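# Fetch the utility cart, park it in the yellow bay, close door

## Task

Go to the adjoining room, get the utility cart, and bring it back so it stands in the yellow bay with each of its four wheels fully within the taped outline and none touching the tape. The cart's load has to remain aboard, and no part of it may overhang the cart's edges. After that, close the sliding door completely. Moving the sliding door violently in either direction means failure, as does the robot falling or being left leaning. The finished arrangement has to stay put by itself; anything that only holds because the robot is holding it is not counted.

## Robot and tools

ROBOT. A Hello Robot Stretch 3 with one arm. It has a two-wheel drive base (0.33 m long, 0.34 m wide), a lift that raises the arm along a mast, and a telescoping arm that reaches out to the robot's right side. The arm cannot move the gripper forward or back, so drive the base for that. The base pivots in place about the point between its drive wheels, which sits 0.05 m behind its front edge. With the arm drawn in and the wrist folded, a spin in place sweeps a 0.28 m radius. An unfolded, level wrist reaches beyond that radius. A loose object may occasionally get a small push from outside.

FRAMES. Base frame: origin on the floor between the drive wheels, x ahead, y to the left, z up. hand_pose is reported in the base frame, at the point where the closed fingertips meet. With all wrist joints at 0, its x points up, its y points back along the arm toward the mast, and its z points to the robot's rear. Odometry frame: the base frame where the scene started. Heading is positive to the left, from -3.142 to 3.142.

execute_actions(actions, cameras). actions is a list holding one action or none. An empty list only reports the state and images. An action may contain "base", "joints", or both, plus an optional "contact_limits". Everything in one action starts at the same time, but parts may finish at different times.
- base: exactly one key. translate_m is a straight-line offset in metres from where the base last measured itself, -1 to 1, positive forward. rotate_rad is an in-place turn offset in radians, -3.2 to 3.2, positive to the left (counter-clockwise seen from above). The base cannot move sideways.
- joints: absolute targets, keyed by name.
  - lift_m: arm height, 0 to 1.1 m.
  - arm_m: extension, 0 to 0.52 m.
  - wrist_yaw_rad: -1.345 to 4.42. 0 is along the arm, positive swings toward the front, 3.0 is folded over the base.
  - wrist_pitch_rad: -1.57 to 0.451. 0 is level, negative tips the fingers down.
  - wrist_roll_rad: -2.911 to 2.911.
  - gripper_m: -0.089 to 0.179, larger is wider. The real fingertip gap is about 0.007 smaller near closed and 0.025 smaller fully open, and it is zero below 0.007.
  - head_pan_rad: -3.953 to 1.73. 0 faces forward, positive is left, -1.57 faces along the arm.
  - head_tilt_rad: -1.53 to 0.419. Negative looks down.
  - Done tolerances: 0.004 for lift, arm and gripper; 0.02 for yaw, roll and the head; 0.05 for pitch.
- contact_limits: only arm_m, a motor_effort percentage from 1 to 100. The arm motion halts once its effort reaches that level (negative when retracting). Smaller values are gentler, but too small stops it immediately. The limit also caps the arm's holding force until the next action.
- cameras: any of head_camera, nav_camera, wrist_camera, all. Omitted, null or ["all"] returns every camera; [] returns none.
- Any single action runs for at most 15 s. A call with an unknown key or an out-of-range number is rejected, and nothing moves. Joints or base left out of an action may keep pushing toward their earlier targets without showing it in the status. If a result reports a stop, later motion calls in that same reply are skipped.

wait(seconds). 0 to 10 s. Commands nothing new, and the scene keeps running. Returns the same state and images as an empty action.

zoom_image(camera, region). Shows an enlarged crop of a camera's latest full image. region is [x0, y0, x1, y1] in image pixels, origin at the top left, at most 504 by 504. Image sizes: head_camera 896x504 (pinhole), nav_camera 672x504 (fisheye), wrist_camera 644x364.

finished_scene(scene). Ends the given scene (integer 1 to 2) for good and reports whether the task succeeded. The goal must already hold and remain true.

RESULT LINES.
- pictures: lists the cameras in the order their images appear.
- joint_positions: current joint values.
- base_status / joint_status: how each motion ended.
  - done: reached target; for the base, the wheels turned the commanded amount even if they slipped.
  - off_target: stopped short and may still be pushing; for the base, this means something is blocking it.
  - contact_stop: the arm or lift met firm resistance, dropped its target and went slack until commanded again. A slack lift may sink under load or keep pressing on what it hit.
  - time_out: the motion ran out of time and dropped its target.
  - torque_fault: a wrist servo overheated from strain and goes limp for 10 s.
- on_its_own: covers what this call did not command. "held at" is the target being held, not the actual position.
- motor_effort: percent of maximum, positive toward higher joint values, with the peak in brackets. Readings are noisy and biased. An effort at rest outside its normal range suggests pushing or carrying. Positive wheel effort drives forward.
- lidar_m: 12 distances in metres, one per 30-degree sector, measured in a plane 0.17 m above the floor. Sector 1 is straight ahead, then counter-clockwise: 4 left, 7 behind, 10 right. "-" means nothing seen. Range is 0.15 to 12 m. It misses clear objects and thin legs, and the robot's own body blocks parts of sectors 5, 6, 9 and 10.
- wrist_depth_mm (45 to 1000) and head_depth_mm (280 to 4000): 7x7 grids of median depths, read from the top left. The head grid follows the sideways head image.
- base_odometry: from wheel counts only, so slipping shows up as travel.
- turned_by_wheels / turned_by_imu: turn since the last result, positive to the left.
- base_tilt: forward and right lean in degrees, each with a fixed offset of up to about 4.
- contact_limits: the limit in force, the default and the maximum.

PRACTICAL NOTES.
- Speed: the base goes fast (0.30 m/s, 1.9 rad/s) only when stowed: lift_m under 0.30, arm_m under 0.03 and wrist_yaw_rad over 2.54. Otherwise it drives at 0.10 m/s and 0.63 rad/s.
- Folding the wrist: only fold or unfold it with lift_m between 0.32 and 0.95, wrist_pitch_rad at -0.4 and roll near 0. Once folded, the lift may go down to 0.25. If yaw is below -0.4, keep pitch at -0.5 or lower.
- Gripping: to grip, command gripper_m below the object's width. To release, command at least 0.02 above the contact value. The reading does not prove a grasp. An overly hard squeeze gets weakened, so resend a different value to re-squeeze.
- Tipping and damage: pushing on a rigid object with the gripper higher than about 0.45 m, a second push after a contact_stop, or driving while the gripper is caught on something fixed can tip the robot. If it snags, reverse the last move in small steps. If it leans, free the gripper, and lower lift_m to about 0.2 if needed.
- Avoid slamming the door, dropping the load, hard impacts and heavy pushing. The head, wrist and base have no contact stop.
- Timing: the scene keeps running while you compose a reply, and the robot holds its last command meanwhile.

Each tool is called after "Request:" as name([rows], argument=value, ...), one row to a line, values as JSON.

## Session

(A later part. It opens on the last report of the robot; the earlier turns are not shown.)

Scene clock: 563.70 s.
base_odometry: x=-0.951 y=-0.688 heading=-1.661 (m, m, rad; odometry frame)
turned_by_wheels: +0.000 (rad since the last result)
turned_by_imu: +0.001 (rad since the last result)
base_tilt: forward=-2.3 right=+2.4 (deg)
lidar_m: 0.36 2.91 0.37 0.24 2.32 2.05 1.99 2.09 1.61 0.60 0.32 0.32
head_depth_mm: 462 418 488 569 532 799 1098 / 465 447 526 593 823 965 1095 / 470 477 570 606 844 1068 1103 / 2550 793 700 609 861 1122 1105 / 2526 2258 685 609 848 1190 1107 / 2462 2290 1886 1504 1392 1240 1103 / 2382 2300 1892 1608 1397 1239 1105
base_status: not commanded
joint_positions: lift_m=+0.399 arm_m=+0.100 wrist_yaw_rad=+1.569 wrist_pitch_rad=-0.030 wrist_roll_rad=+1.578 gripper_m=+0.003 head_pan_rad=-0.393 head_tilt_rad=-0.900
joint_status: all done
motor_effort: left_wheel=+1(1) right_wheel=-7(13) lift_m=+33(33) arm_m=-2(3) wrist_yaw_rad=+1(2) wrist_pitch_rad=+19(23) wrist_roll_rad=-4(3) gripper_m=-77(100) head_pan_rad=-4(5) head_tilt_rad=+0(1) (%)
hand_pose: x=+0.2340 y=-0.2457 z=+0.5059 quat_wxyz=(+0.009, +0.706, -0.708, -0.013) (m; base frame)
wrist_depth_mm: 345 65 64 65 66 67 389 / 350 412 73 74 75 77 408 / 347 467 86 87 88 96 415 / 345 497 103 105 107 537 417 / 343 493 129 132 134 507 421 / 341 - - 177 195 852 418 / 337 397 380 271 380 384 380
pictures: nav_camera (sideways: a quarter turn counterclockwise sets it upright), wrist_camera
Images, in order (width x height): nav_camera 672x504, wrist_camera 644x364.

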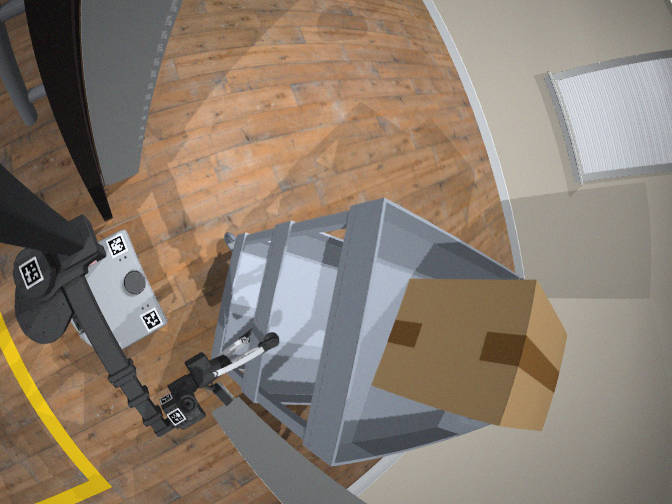

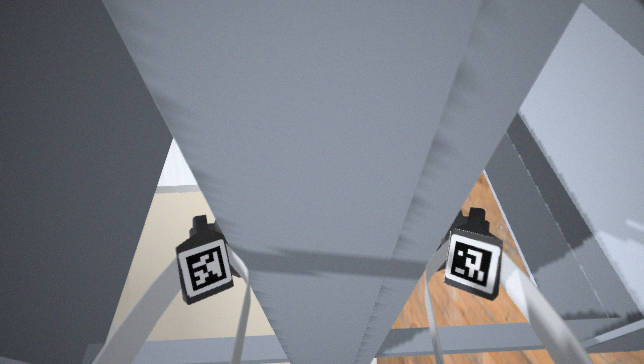

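Request:
execute_actions([
  {"base":{"translate_m":-0.15}},
], cameras=["wrist_camera","nav_camera"])

Scene clock: 568.73 s.
base_odometry: x=-0.937 y=-0.538 heading=-1.661 (m, m, rad; odometry frame)
turned_by_wheels: +0.000 (rad since the last result)
turned_by_imu: +0.001 (rad since the last result)
base_tilt: forward=-2.3 right=+2.4 (deg)
lidar_m: 0.38 3.03 0.28 0.57 2.33 1.90 1.85 1.93 1.60 0.63 0.33 0.33
head_depth_mm: 463 433 504 577 533 795 1108 / 467 467 549 600 828 991 1091 / 2711 512 613 608 858 1081 1095 / 2663 2269 697 607 879 1144 1097 / 2614 2264 1823 601 900 1214 1101 / 2551 2293 1904 1566 1399 1238 1103 / 2521 2302 1888 1617 1401 1244 1113
base_status: done
joint_positions: lift_m=+0.399 arm_m=+0.100 wrist_yaw_rad=+1.546 wrist_pitch_rad=-0.033 wrist_roll_rad=+1.580 gripper_m=+0.031 head_pan_rad=-0.393 head_tilt_rad=-0.900
joint_status: not commanded
on_its_own: gripper_m is held at +0.030, not at your +0.000, by its stall guard, which is still easing; wrist_yaw_rad is at rest, and its effort (+31) is outside its rest range (-12 to +12)
motor_effort: left_wheel=-2(3) right_wheel=-1(21) lift_m=+33(33) arm_m=-4(3) wrist_yaw_rad=+31(31) wrist_pitch_rad=+20(20) wrist_roll_rad=-4(4) gripper_m=-36(45) head_pan_rad=-4(3) head_tilt_rad=+0(0) (%)
hand_pose: x=+0.2338 y=-0.2516 z=+0.5051 quat_wxyz=(+0.009, +0.698, -0.716, -0.015) (m; base frame)
wrist_depth_mm: 339 57 58 59 60 60 358 / 350 68 67 68 69 70 408 / 348 444 80 81 83 88 410 / 346 501 98 100 102 514 413 / 343 494 127 130 133 493 419 / 340 - - 187 213 839 402 / 353 385 - 333 394 847 526
pictures: nav_camera (sideways: a quarter turn counterclockwise sets it upright), wrist_camera
Images, in order (width x height): nav_camera 672x504, wrist_camera 644x364.

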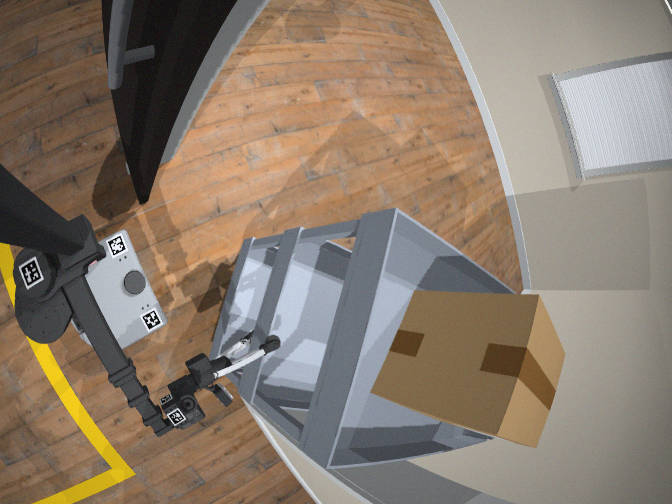

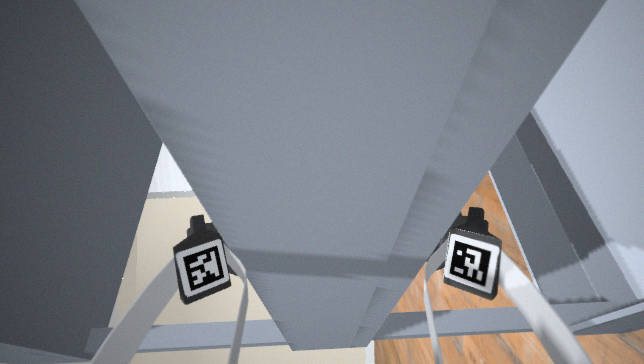

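Request:
execute_actions([
  {"base":{"translate_m":-0.08},"joints":{"wrist_yaw_rad":1.8,"arm_m":0.15,"head_pan_rad":-0.5,"head_tilt_rad":-0.85}},
], cameras=["head_camera","nav_camera"])

Scene clock: 597.43 s.
base_odometry: x=-0.930 y=-0.459 heading=-1.661 (m, m, rad; odometry frame)
turned_by_wheels: +0.000 (rad since the last result)
turned_by_imu: +0.002 (rad since the last result)
base_tilt: forward=-2.3 right=+2.4 (deg)
lidar_m: 0.37 0.34 0.32 0.92 2.33 1.81 1.76 1.85 1.60 0.90 0.32 0.32
head_depth_mm: 527 419 466 585 527 788 1079 / 532 436 500 590 544 812 1067 / 538 455 537 616 563 833 1088 / 2840 486 590 634 849 1026 1119 / 2778 2432 728 640 856 1087 1112 / 2662 2475 1981 598 1344 1262 1118 / 2550 2516 2005 1669 1430 1269 1127
base_status: done
joint_positions: lift_m=+0.399 arm_m=+0.150 wrist_yaw_rad=+1.784 wrist_pitch_rad=-0.033 wrist_roll_rad=+1.580 gripper_m=+0.059 head_pan_rad=-0.493 head_tilt_rad=-0.853
joint_status: all done
on_its_own: gripper_m is held at +0.057, not at your +0.000, by its stall guard, which is not easing now; wrist_yaw_rad is at rest, and its effort (+21) is outside its rest range (-12 to +12)
motor_effort: left_wheel=+0(8) right_wheel=-9(17) lift_m=+33(33) arm_m=+4(6) wrist_yaw_rad=+21(100) wrist_pitch_rad=+20(22) wrist_roll_rad=-4(4) gripper_m=-25(28) head_pan_rad=-5(16) head_tilt_rad=+2(9) (%)
hand_pose: x=+0.2281 y=-0.2406 z=+0.5052 quat_wxyz=(+0.011, +0.778, -0.628, -0.014) (m; base frame)
wrist_depth_mm: - - - - - - - / - - - 47 48 48 49 / 333 54 54 56 57 59 360 / 346 406 75 78 81 85 417 / 343 - 111 130 135 464 421 / 357 417 - 396 - 907 561 / - - - - - 935 582
pictures: head_camera (sideways: a quarter turn clockwise sets it upright), nav_camera (sideways: a quarter turn counterclockwise sets it upright)
Images, in order (width x height): head_camera 896x504, nav_camera 672x504.

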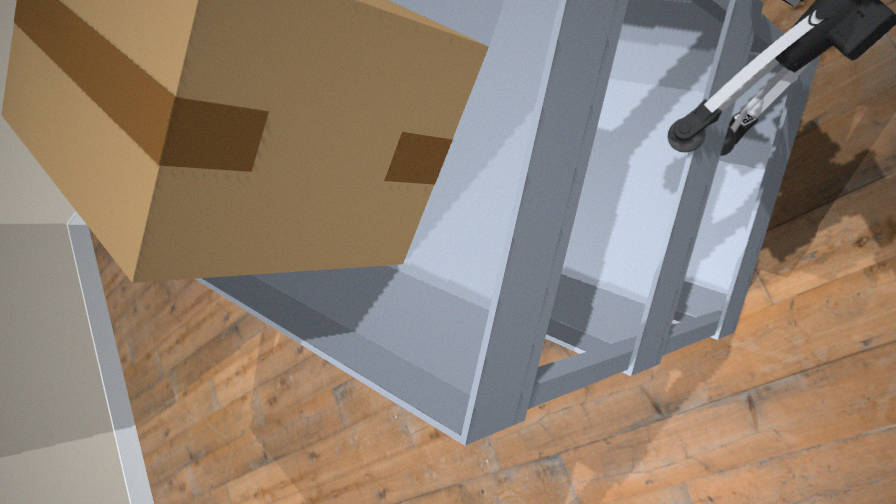

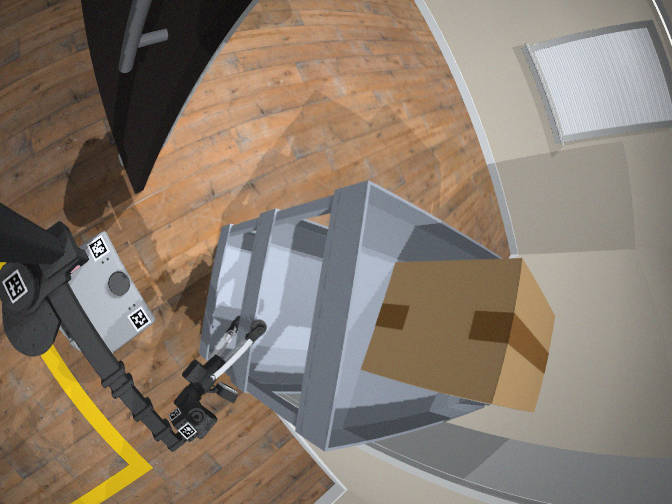

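Request:
execute_actions(actions=[])

Scene clock: 605.60 s.
base_odometry: x=-0.930 y=-0.459 heading=-1.661 (m, m, rad; odometry frame)
turned_by_wheels: +0.000 (rad since the last result)
turned_by_imu: +0.000 (rad since the last result)
base_tilt: forward=-2.3 right=+2.4 (deg)
lidar_m: 0.37 0.34 0.32 0.92 2.33 1.81 1.77 1.84 1.59 0.90 0.32 0.32
head_depth_mm: 526 421 467 585 528 788 1076 / 531 436 499 589 546 813 1068 / 536 456 537 616 565 835 1094 / 2835 486 589 635 851 1029 1111 / 2777 2443 728 638 852 1086 1117 / 2673 2476 1997 597 1352 1255 1119 / 2549 2502 1995 1675 1449 1258 1127
base_status: done
joint_positions: lift_m=+0.399 arm_m=+0.150 wrist_yaw_rad=+1.784 wrist_pitch_rad=-0.033 wrist_roll_rad=+1.580 gripper_m=+0.059 head_pan_rad=-0.493 head_tilt_rad=-0.853
joint_status: all done
on_its_own: gripper_m is held at +0.057, not at your +0.000, by its stall guard, which is not easing now; wrist_yaw_rad is at rest, and its effort (+21) is outside its rest range (-12 to +12)
motor_effort: left_wheel=+0(8) right_wheel=-9(17) lift_m=+33(33) arm_m=+3(6) wrist_yaw_rad=+21(100) wrist_pitch_rad=+20(22) wrist_roll_rad=-4(4) gripper_m=-25(28) head_pan_rad=-3(16) head_tilt_rad=+1(9) (%)
hand_pose: x=+0.2281 y=-0.2406 z=+0.5052 quat_wxyz=(+0.011, +0.778, -0.628, -0.014) (m; base frame)
wrist_depth_mm: - - - - - - - / - - - 47 48 48 49 / 332 54 54 56 57 59 362 / 345 411 75 78 81 85 418 / 343 - 111 130 135 466 421 / 357 417 - 395 - 916 561 / - - - - - 911 578
pictures: head_camera (sideways: a quarter turn clockwise sets it upright), nav_camera (sideways: a quarter turn counterclockwise sets it upright), wrist_camera
Images, in order (width x height): head_camera 896x504, nav_camera 672x504, wrist_camera 644x364.

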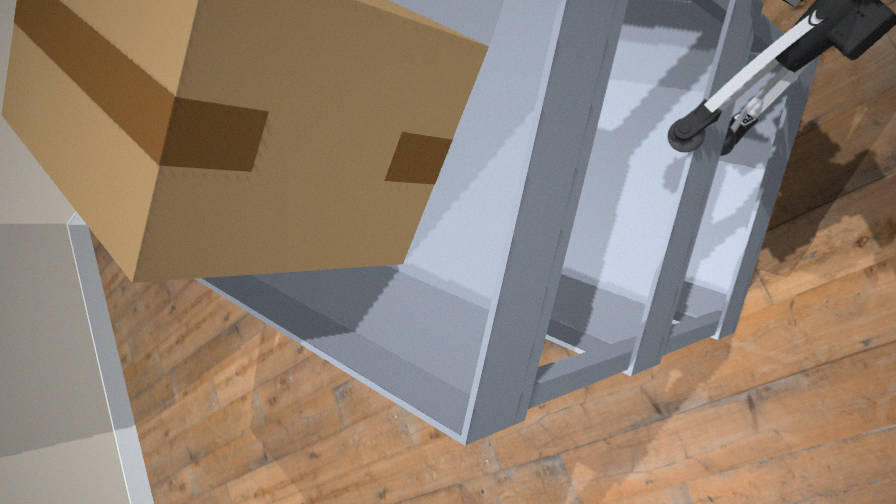

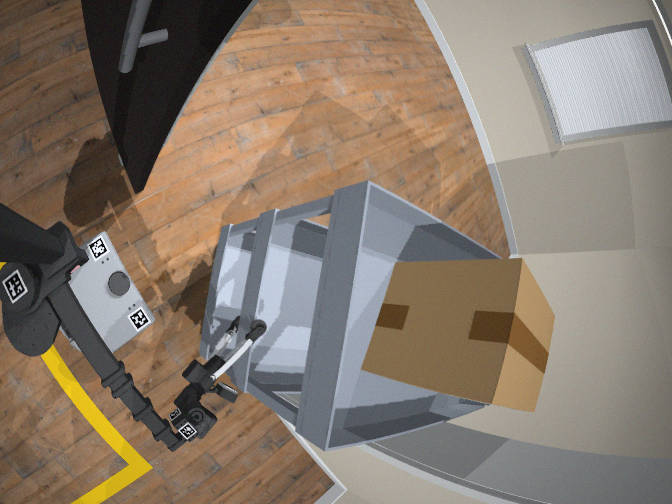

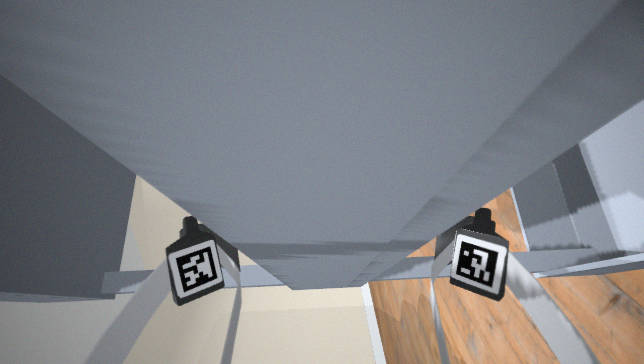

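Request:
execute_actions([
  {"base":{"translate_m":-0.12},"joints":{"arm_m":0.10,"gripper_m":-0.02}},
])

Scene clock: 625.37 s.
base_odometry: x=-0.919 y=-0.339 heading=-1.660 (m, m, rad; odometry frame)
turned_by_wheels: +0.000 (rad since the last result)
turned_by_imu: +0.001 (rad since the last result)
base_tilt: forward=-2.3 right=+2.4 (deg)
lidar_m: 0.31 0.41 0.48 1.72 2.25 1.69 1.65 1.73 1.59 1.31 0.28 0.28
head_depth_mm: 528 417 672 627 539 699 1102 / 532 404 434 531 540 790 1071 / 539 416 459 562 533 806 1075 / 542 428 488 595 557 820 1080 / 2866 444 521 614 571 826 1101 / 2774 2412 727 643 573 842 1117 / 2648 2500 2001 601 587 1255 1119
base_status: done
joint_positions: lift_m=+0.399 arm_m=+0.100 wrist_yaw_rad=+1.800 wrist_pitch_rad=-0.032 wrist_roll_rad=+1.585 gripper_m=-0.012 head_pan_rad=-0.493 head_tilt_rad=-0.852
joint_status: gripper_m off_target (ended at -0.012, target -0.020); the others done
on_its_own: gripper_m is held at -0.015, not at your -0.020, by its stall guard, which is still easing
motor_effort: left_wheel=+0(10) right_wheel=-6(22) lift_m=+33(33) arm_m=-1(11) wrist_yaw_rad=+0(100) wrist_pitch_rad=+20(20) wrist_roll_rad=-5(6) gripper_m=-59(100) head_pan_rad=-4(4) head_tilt_rad=+1(2) (%)
hand_pose: x=+0.2273 y=-0.1870 z=+0.5054 quat_wxyz=(+0.009, +0.783, -0.622, -0.015) (m; base frame)
wrist_depth_mm: - - - 46 47 47 47 / 321 50 51 52 53 54 55 / 350 62 63 65 66 68 394 / 345 436 82 85 88 476 414 / 343 - 119 125 129 471 423 / 342 411 396 237 399 792 408 / - - - - - 998 584
pictures: head_camera (sideways: a quarter turn clockwise sets it upright), nav_camera (sideways: a quarter turn counterclockwise sets it upright), wrist_camera
Images, in order (width x height): head_camera 896x504, nav_camera 672x504, wrist_camera 644x364.

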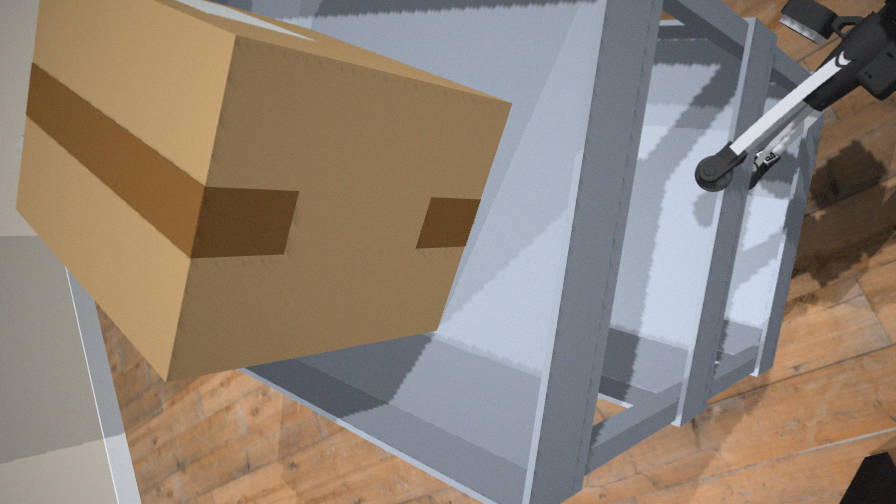

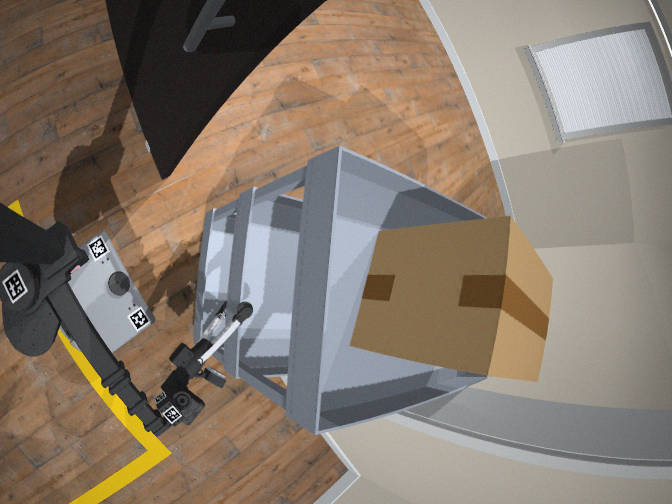

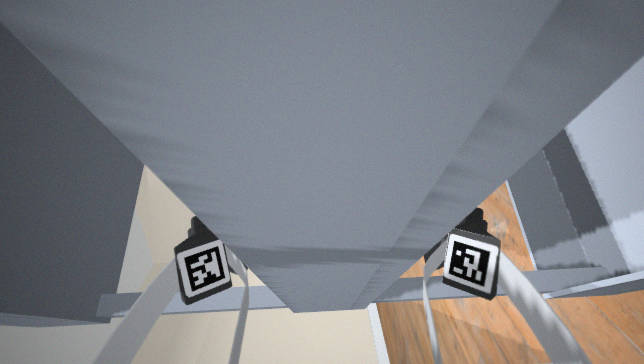

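Request:
execute_actions([
  {"base":{"translate_m":-0.15},"joints":{"arm_m":0.07}},
])

Scene clock: 630.23 s.
base_odometry: x=-0.906 y=-0.190 heading=-1.660 (m, m, rad; odometry frame)
turned_by_wheels: +0.000 (rad since the last result)
turned_by_imu: +0.001 (rad since the last result)
base_tilt: forward=-2.3 right=+2.4 (deg)
lidar_m: 0.27 0.37 0.70 2.23 2.05 1.54 1.50 1.57 1.58 1.54 0.26 0.25
head_depth_mm: 1882 796 735 606 540 616 1097 / 532 434 607 615 541 764 1051 / 535 406 411 504 545 789 1074 / 542 408 429 530 548 776 1060 / 549 412 447 559 549 781 1065 / 2808 418 468 600 550 796 1088 / 2771 2409 711 630 552 722 1117
base_status: done
joint_positions: lift_m=+0.399 arm_m=+0.070 wrist_yaw_rad=+1.832 wrist_pitch_rad=-0.032 wrist_roll_rad=+1.580 gripper_m=+0.019 head_pan_rad=-0.493 head_tilt_rad=-0.852
joint_status: all done
on_its_own: gripper_m is held at +0.017, not at your -0.020, by its stall guard, which is still easing; wrist_yaw_rad is at rest, and its effort (-41) is outside its rest range (-12 to +12)
motor_effort: left_wheel=+2(6) right_wheel=-7(18) lift_m=+34(34) arm_m=+1(7) wrist_yaw_rad=-41(47) wrist_pitch_rad=+20(20) wrist_roll_rad=-4(6) gripper_m=-42(52) head_pan_rad=-3(4) head_tilt_rad=+2(2) (%)
hand_pose: x=+0.2253 y=-0.1490 z=+0.5053 quat_wxyz=(+0.011, +0.793, -0.609, -0.013) (m; base frame)
wrist_depth_mm: 337 52 53 54 54 55 58 / 351 61 62 63 64 65 376 / 350 414 74 76 77 79 413 / 344 491 93 95 98 504 414 / 343 - 125 128 132 483 419 / 340 798 780 197 263 432 398 / 373 395 587 594 599 611 551
pictures: head_camera (sideways: a quarter turn clockwise sets it upright), nav_camera (sideways: a quarter turn counterclockwise sets it upright), wrist_camera
Images, in order (width x height): head_camera 896x504, nav_camera 672x504, wrist_camera 644x364.

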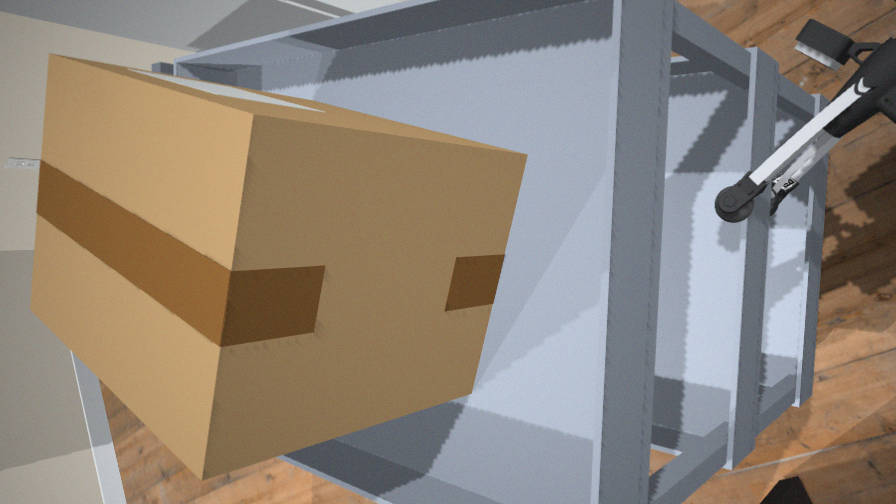

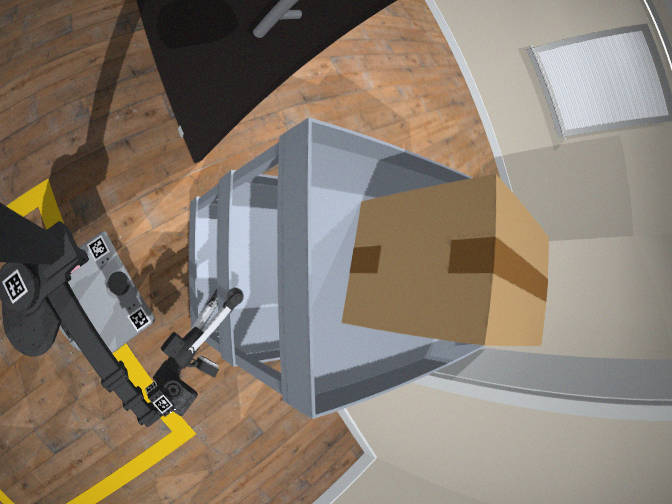

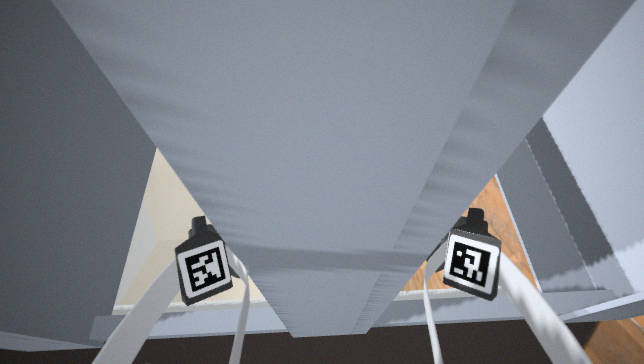

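Request:
execute_actions([
  {"base":{"translate_m":-0.15},"joints":{"arm_m":0.085}},
])

Scene clock: 635.33 s.
base_odometry: x=-0.893 y=-0.040 heading=-1.660 (m, m, rad; odometry frame)
turned_by_wheels: +0.000 (rad since the last result)
turned_by_imu: +0.001 (rad since the last result)
base_tilt: forward=-2.3 right=+2.4 (deg)
lidar_m: 0.25 0.31 0.92 2.24 1.84 1.38 1.35 1.41 1.58 1.53 0.27 0.25
head_depth_mm: 748 872 1052 599 539 1166 1108 / 879 908 730 630 541 786 1070 / 538 406 410 521 544 785 1068 / 541 410 416 512 547 767 1057 / 548 412 422 524 546 768 1016 / 553 415 429 534 550 758 1021 / 2875 418 437 630 552 578 1101
base_status: done
joint_positions: lift_m=+0.399 arm_m=+0.085 wrist_yaw_rad=+1.859 wrist_pitch_rad=-0.035 wrist_roll_rad=+1.578 gripper_m=+0.045 head_pan_rad=-0.493 head_tilt_rad=-0.852
joint_status: all done
on_its_own: wrist_yaw_rad is held at +1.849, not at your +1.800, by its stall guard, which is not easing now; gripper_m is held at +0.044, not at your -0.020, by its stall guard, which is still easing; wrist_yaw_rad is at rest, and its effort (-13) is outside its rest range (-12 to +12)
motor_effort: left_wheel=+0(4) right_wheel=-5(18) lift_m=+33(33) arm_m=+5(7) wrist_yaw_rad=-13(28) wrist_pitch_rad=+22(22) wrist_roll_rad=-4(4) gripper_m=-30(36) head_pan_rad=-4(4) head_tilt_rad=+1(2) (%)
hand_pose: x=+0.2233 y=-0.1570 z=+0.5045 quat_wxyz=(+0.013, +0.801, -0.598, -0.013) (m; base frame)
wrist_depth_mm: 347 73 70 71 72 73 404 / 343 443 80 81 82 86 407 / 349 478 92 94 95 530 412 / 347 506 109 111 113 552 416 / 345 497 133 135 138 508 417 / 344 458 188 175 190 750 423 / 338 705 811 247 372 377 373
pictures: head_camera (sideways: a quarter turn clockwise sets it upright), nav_camera (sideways: a quarter turn counterclockwise sets it upright), wrist_camera
Images, in order (width x height): head_camera 896x504, nav_camera 672x504, wrist_camera 644x364.

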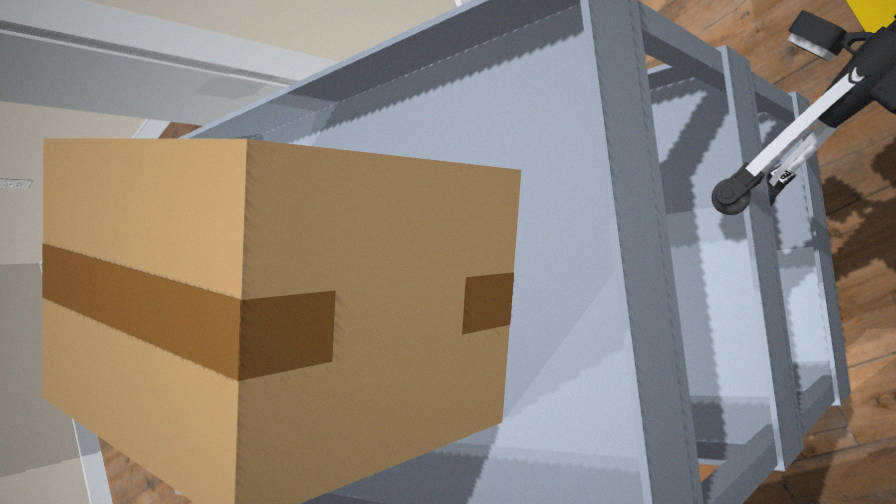

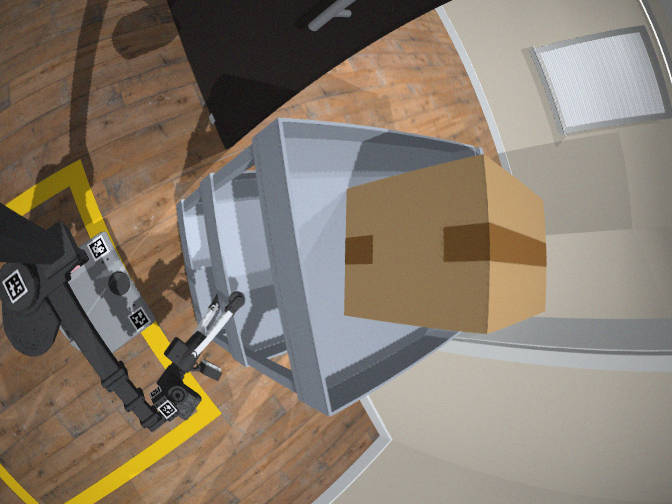

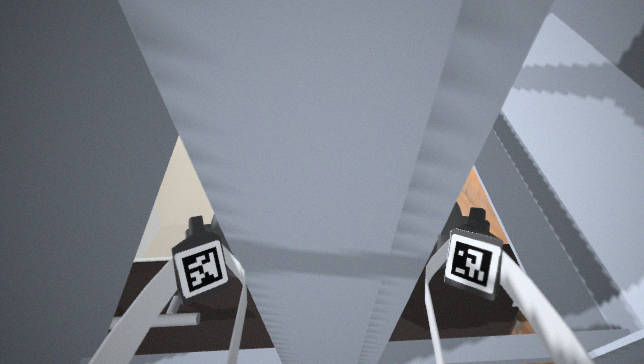

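Request:
execute_actions([
  {"base":{"translate_m":-0.12},"joints":{"arm_m":0.10,"gripper_m":-0.03,"wrist_yaw_rad":1.87,"head_pan_rad":-0.3,"head_tilt_rad":-0.95}},
])

Scene clock: 641.50 s.
base_odometry: x=-0.882 y=+0.079 heading=-1.660 (m, m, rad; odometry frame)
turned_by_wheels: +0.000 (rad since the last result)
turned_by_imu: +0.001 (rad since the last result)
base_tilt: forward=-2.3 right=+2.4 (deg)
lidar_m: 0.23 0.26 1.10 2.24 1.68 1.26 1.23 1.28 1.57 1.53 0.28 0.23
head_depth_mm: 468 372 645 581 531 887 - / 424 364 428 553 533 798 1084 / 427 369 437 554 527 803 1097 / 431 375 447 557 529 803 1095 / 434 381 456 564 521 796 1096 / 2573 384 646 594 525 784 1103 / 2680 2051 677 576 489 1208 1107
base_status: done
joint_positions: lift_m=+0.399 arm_m=+0.100 wrist_yaw_rad=+1.886 wrist_pitch_rad=-0.034 wrist_roll_rad=+1.578 gripper_m=-0.022 head_pan_rad=-0.307 head_tilt_rad=-0.938
joint_status: gripper_m off_target (ended at -0.022, target -0.030); the others done
on_its_own: gripper_m is held at -0.025, not at your -0.030, by its stall guard, which is still easing; wrist_yaw_rad is at rest, and its effort (-20) is outside its rest range (-12 to +12)
motor_effort: left_wheel=+1(3) right_wheel=-6(20) lift_m=+33(33) arm_m=+4(8) wrist_yaw_rad=-20(38) wrist_pitch_rad=+21(22) wrist_roll_rad=-3(4) gripper_m=-45(100) head_pan_rad=+5(26) head_tilt_rad=-7(19) (%)
hand_pose: x=+0.2213 y=-0.1654 z=+0.5049 quat_wxyz=(+0.012, +0.809, -0.587, -0.013) (m; base frame)
wrist_depth_mm: 348 451 82 83 84 88 405 / 351 476 91 92 93 505 406 / 348 508 102 103 105 567 410 / 348 503 120 118 120 581 415 / 345 490 138 138 140 523 418 / 340 456 177 165 175 484 420 / 336 - - 206 - 984 395
pictures: head_camera (sideways: a quarter turn clockwise sets it upright), nav_camera (sideways: a quarter turn counterclockwise sets it upright), wrist_camera
Images, in order (width x height): head_camera 896x504, nav_camera 672x504, wrist_camera 644x364.

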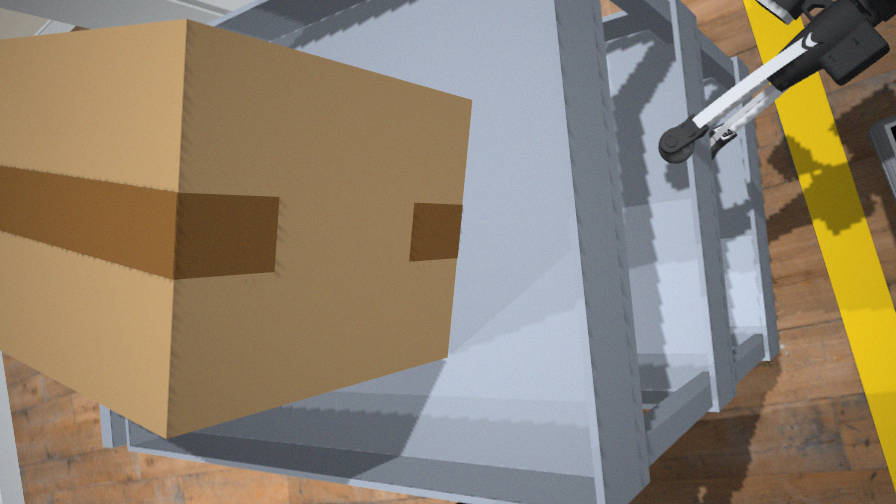

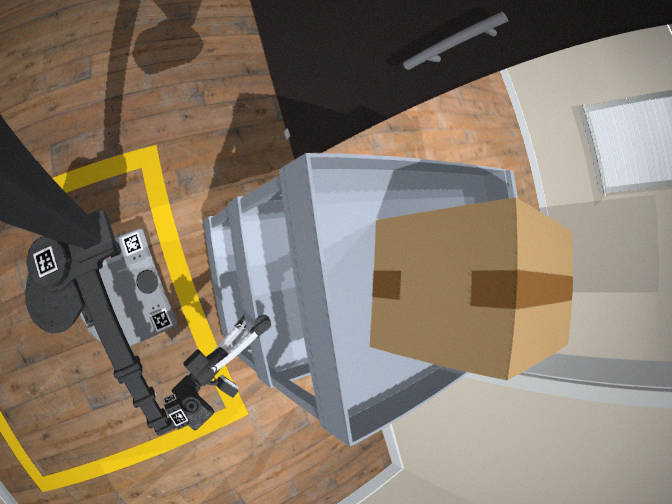

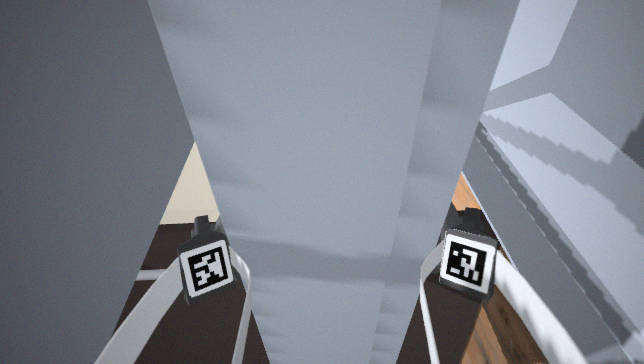

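Request:
execute_actions([
  {"base":{"translate_m":-0.2},"joints":{"arm_m":0.12,"wrist_yaw_rad":1.92}},
])

Scene clock: 648.03 s.
base_odometry: x=-0.864 y=+0.278 heading=-1.660 (m, m, rad; odometry frame)
turned_by_wheels: +0.000 (rad since the last result)
turned_by_imu: +0.001 (rad since the last result)
base_tilt: forward=-2.4 right=+2.4 (deg)
lidar_m: 0.19 0.20 1.39 2.25 1.41 1.05 1.03 1.08 1.52 1.52 0.29 0.20
head_depth_mm: 1009 1186 630 583 543 1162 1058 / 1062 364 427 563 525 979 1091 / 427 362 418 536 518 789 1097 / 430 358 410 522 520 757 1066 / 434 359 403 512 522 736 1060 / 438 354 396 523 524 482 1089 / 2424 366 664 600 525 461 1101
base_status: done
joint_positions: lift_m=+0.399 arm_m=+0.120 wrist_yaw_rad=+1.919 wrist_pitch_rad=-0.035 wrist_roll_rad=+1.574 gripper_m=+0.019 head_pan_rad=-0.307 head_tilt_rad=-0.938
joint_status: all done
on_its_own: gripper_m is held at +0.017, not at your -0.030, by its stall guard, which is still easing
motor_effort: left_wheel=+0(3) right_wheel=-5(21) lift_m=+33(33) arm_m=+3(7) wrist_yaw_rad=+2(27) wrist_pitch_rad=+22(22) wrist_roll_rad=-2(4) gripper_m=-42(51) head_pan_rad=+5(4) head_tilt_rad=-7(7) (%)
hand_pose: x=+0.2186 y=-0.1777 z=+0.5046 quat_wxyz=(+0.014, +0.819, -0.574, -0.011) (m; base frame)
wrist_depth_mm: 345 521 104 105 106 559 404 / 343 510 112 112 114 602 407 / 348 510 122 121 123 610 410 / 347 506 135 132 134 615 414 / 343 497 143 144 146 578 418 / 340 455 162 160 165 554 419 / 338 - - 179 189 983 406
pictures: head_camera (sideways: a quarter turn clockwise sets it upright), nav_camera (sideways: a quarter turn counterclockwise sets it upright), wrist_camera
Images, in order (width x height): head_camera 896x504, nav_camera 672x504, wrist_camera 644x364.

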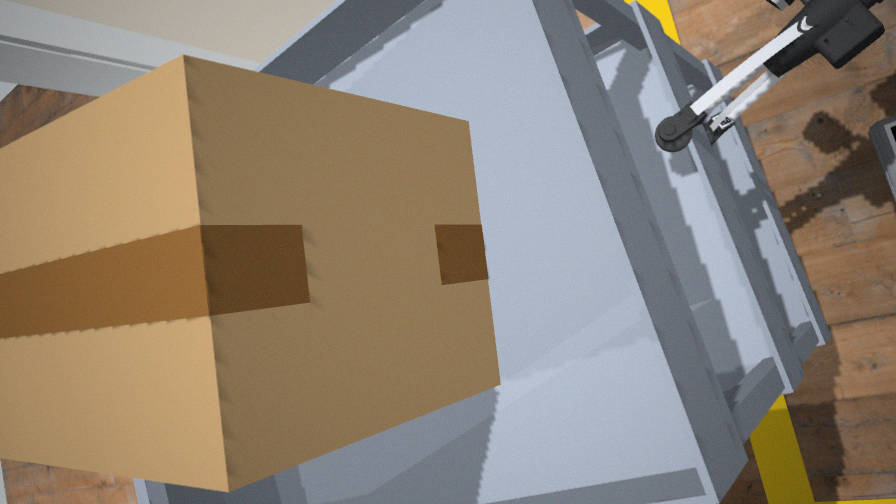

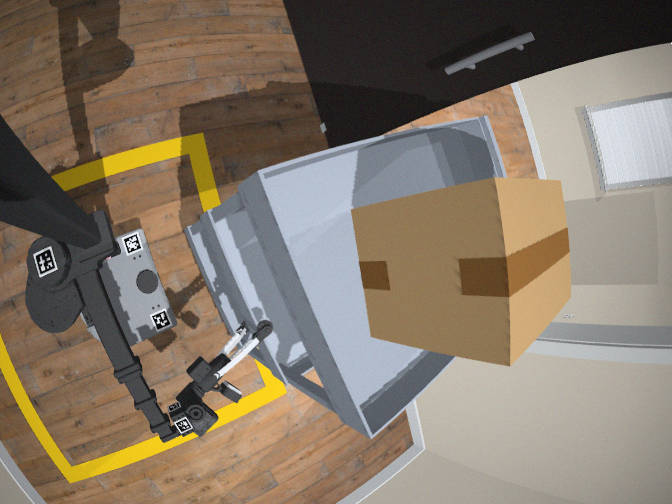

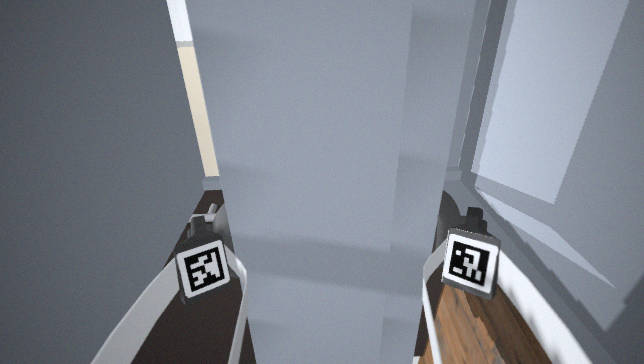

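Request:
execute_actions([
  {"base":{"translate_m":-0.08},"joints":{"wrist_yaw_rad":1.85,"gripper_m":-0.02,"head_pan_rad":0.1,"head_tilt_rad":-0.85}},
])

Scene clock: 656.57 s.
base_odometry: x=-0.857 y=+0.358 heading=-1.659 (m, m, rad; odometry frame)
turned_by_wheels: +0.000 (rad since the last result)
turned_by_imu: +0.001 (rad since the last result)
base_tilt: forward=-2.4 right=+2.4 (deg)
lidar_m: 0.18 0.18 1.52 2.25 1.30 0.97 0.95 0.99 1.40 1.52 0.29 0.19
head_depth_mm: 3045 400 351 416 510 474 736 / 532 404 355 431 520 474 734 / 3154 406 362 446 531 476 738 / 3220 826 738 622 545 478 742 / 2993 1029 767 624 538 480 1066 / 896 1061 1281 1560 1436 1235 1116 / 931 1089 1307 1575 1444 1269 1123
base_status: done
joint_positions: lift_m=+0.399 arm_m=+0.120 wrist_yaw_rad=+1.889 wrist_pitch_rad=-0.034 wrist_roll_rad=+1.570 gripper_m=-0.013 head_pan_rad=+0.093 head_tilt_rad=-0.853
joint_status: wrist_yaw_rad off_target (ended at +1.889, target +1.850); gripper_m off_target (ended at -0.013, target -0.020); the others done
on_its_own: wrist_yaw_rad is held at +1.894, not at your +1.850, by its stall guard, which is not easing now; gripper_m is held at -0.015, not at your -0.020, by its stall guard, which is still easing
motor_effort: left_wheel=-1(6) right_wheel=-2(25) lift_m=+33(33) arm_m=+2(3) wrist_yaw_rad=+7(45) wrist_pitch_rad=+21(22) wrist_roll_rad=+0(3) gripper_m=-31(100) head_pan_rad=+4(37) head_tilt_rad=+2(13) (%)
hand_pose: x=+0.2211 y=-0.1850 z=+0.5048 quat_wxyz=(+0.015, +0.810, -0.586, -0.010) (m; base frame)
wrist_depth_mm: 346 521 112 113 114 597 410 / 352 514 120 119 120 604 413 / 349 509 127 127 128 611 413 / 346 506 137 135 136 615 414 / 345 500 143 145 146 580 414 / 343 458 157 155 159 551 420 / 341 - - 169 175 978 404
pictures: head_camera (sideways: a quarter turn clockwise sets it upright), nav_camera (sideways: a quarter turn counterclockwise sets it upright), wrist_camera
Images, in order (width x height): head_camera 896x504, nav_camera 672x504, wrist_camera 644x364.

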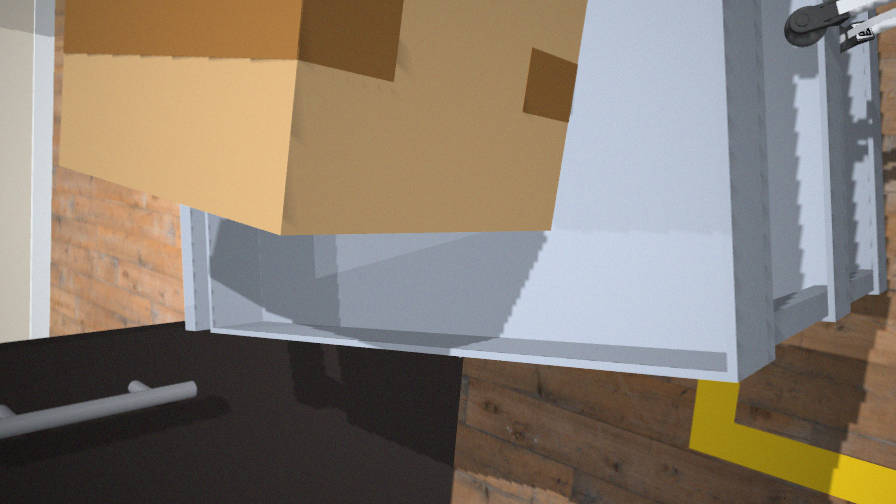

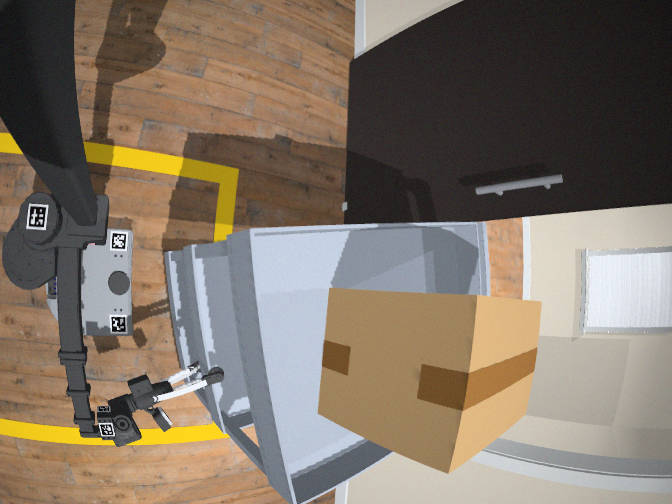

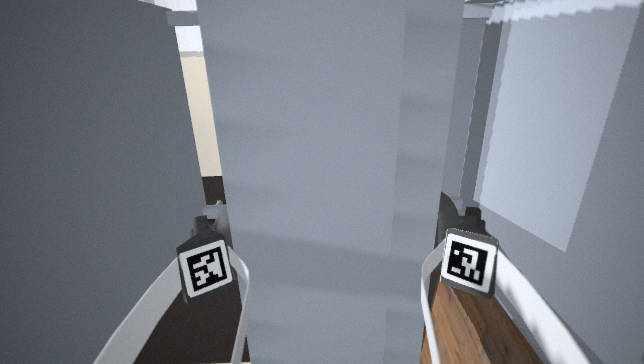

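Request:
execute_actions([
  {"base":{"translate_m":-0.27},"joints":{"wrist_yaw_rad":1.88,"head_pan_rad":-0.1,"head_tilt_rad":-0.95}},
])

Scene clock: 681.10 s.
base_odometry: x=-0.833 y=+0.627 heading=-1.660 (m, m, rad; odometry frame)
turned_by_wheels: +0.000 (rad since the last result)
turned_by_imu: +0.003 (rad since the last result)
base_tilt: forward=-2.4 right=+2.4 (deg)
lidar_m: 0.43 1.36 2.00 2.26 0.93 0.70 0.68 0.71 1.00 1.51 1.58 0.47
head_depth_mm: 2390 757 654 931 1300 1216 1085 / 515 606 673 971 1196 1203 1092 / 514 605 676 960 1178 1215 1086 / 515 608 676 942 1092 1217 1096 / 525 659 687 693 993 1218 1103 / 927 822 707 1499 1370 1226 1097 / 1143 1352 1649 1566 1370 1222 1106
base_status: done
joint_positions: lift_m=+0.399 arm_m=+0.120 wrist_yaw_rad=+1.878 wrist_pitch_rad=-0.016 wrist_roll_rad=+1.573 gripper_m=+0.053 head_pan_rad=-0.093 head_tilt_rad=-0.938
joint_status: all done
on_its_own: gripper_m is held at +0.053, not at your -0.020, by its stall guard, which is not easing now
motor_effort: left_wheel=-1(7) right_wheel=+2(17) lift_m=+32(33) arm_m=+1(1) wrist_yaw_rad=+3(18) wrist_pitch_rad=+10(22) wrist_roll_rad=-2(1) gripper_m=+0(26) head_pan_rad=-4(28) head_tilt_rad=-6(19) (%)
hand_pose: x=+0.2225 y=-0.1875 z=+0.5095 quat_wxyz=(+0.006, +0.807, -0.591, -0.006) (m; base frame)
wrist_depth_mm: 346 499 - 346 936 626 353 / 363 491 - 364 - 635 372 / 385 486 - 387 - 637 393 / 410 482 979 411 - 639 421 / - 477 - 438 - 613 456 / - 479 - 478 498 490 559 / - - - - - - 618
pictures: head_camera (sideways: a quarter turn clockwise sets it upright), nav_camera (sideways: a quarter turn counterclockwise sets it upright), wrist_camera
Images, in order (width x height): head_camera 896x504, nav_camera 672x504, wrist_camera 644x364.

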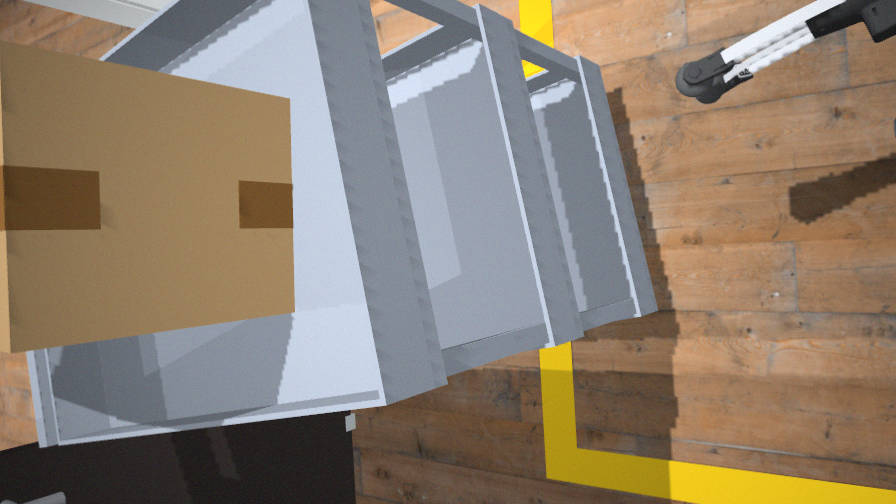

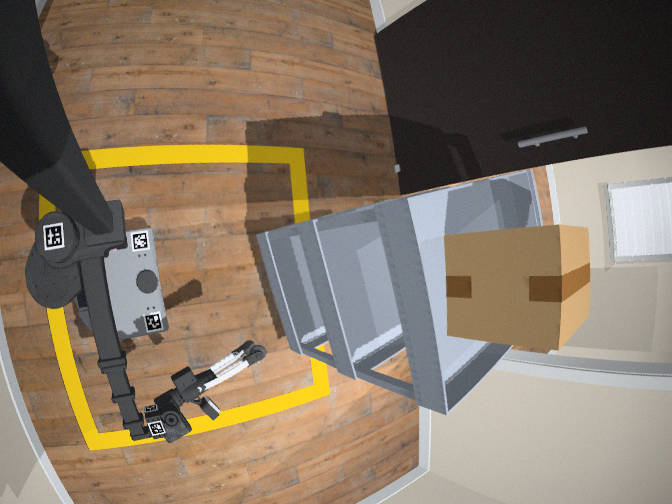

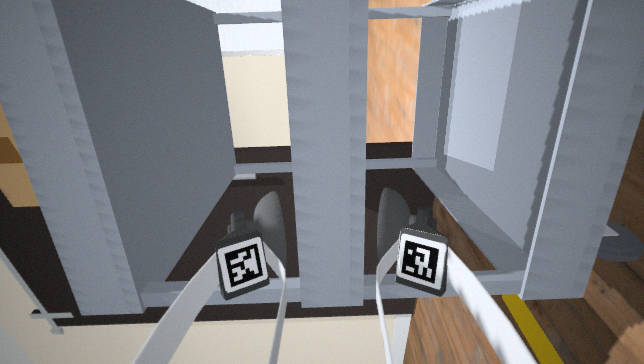

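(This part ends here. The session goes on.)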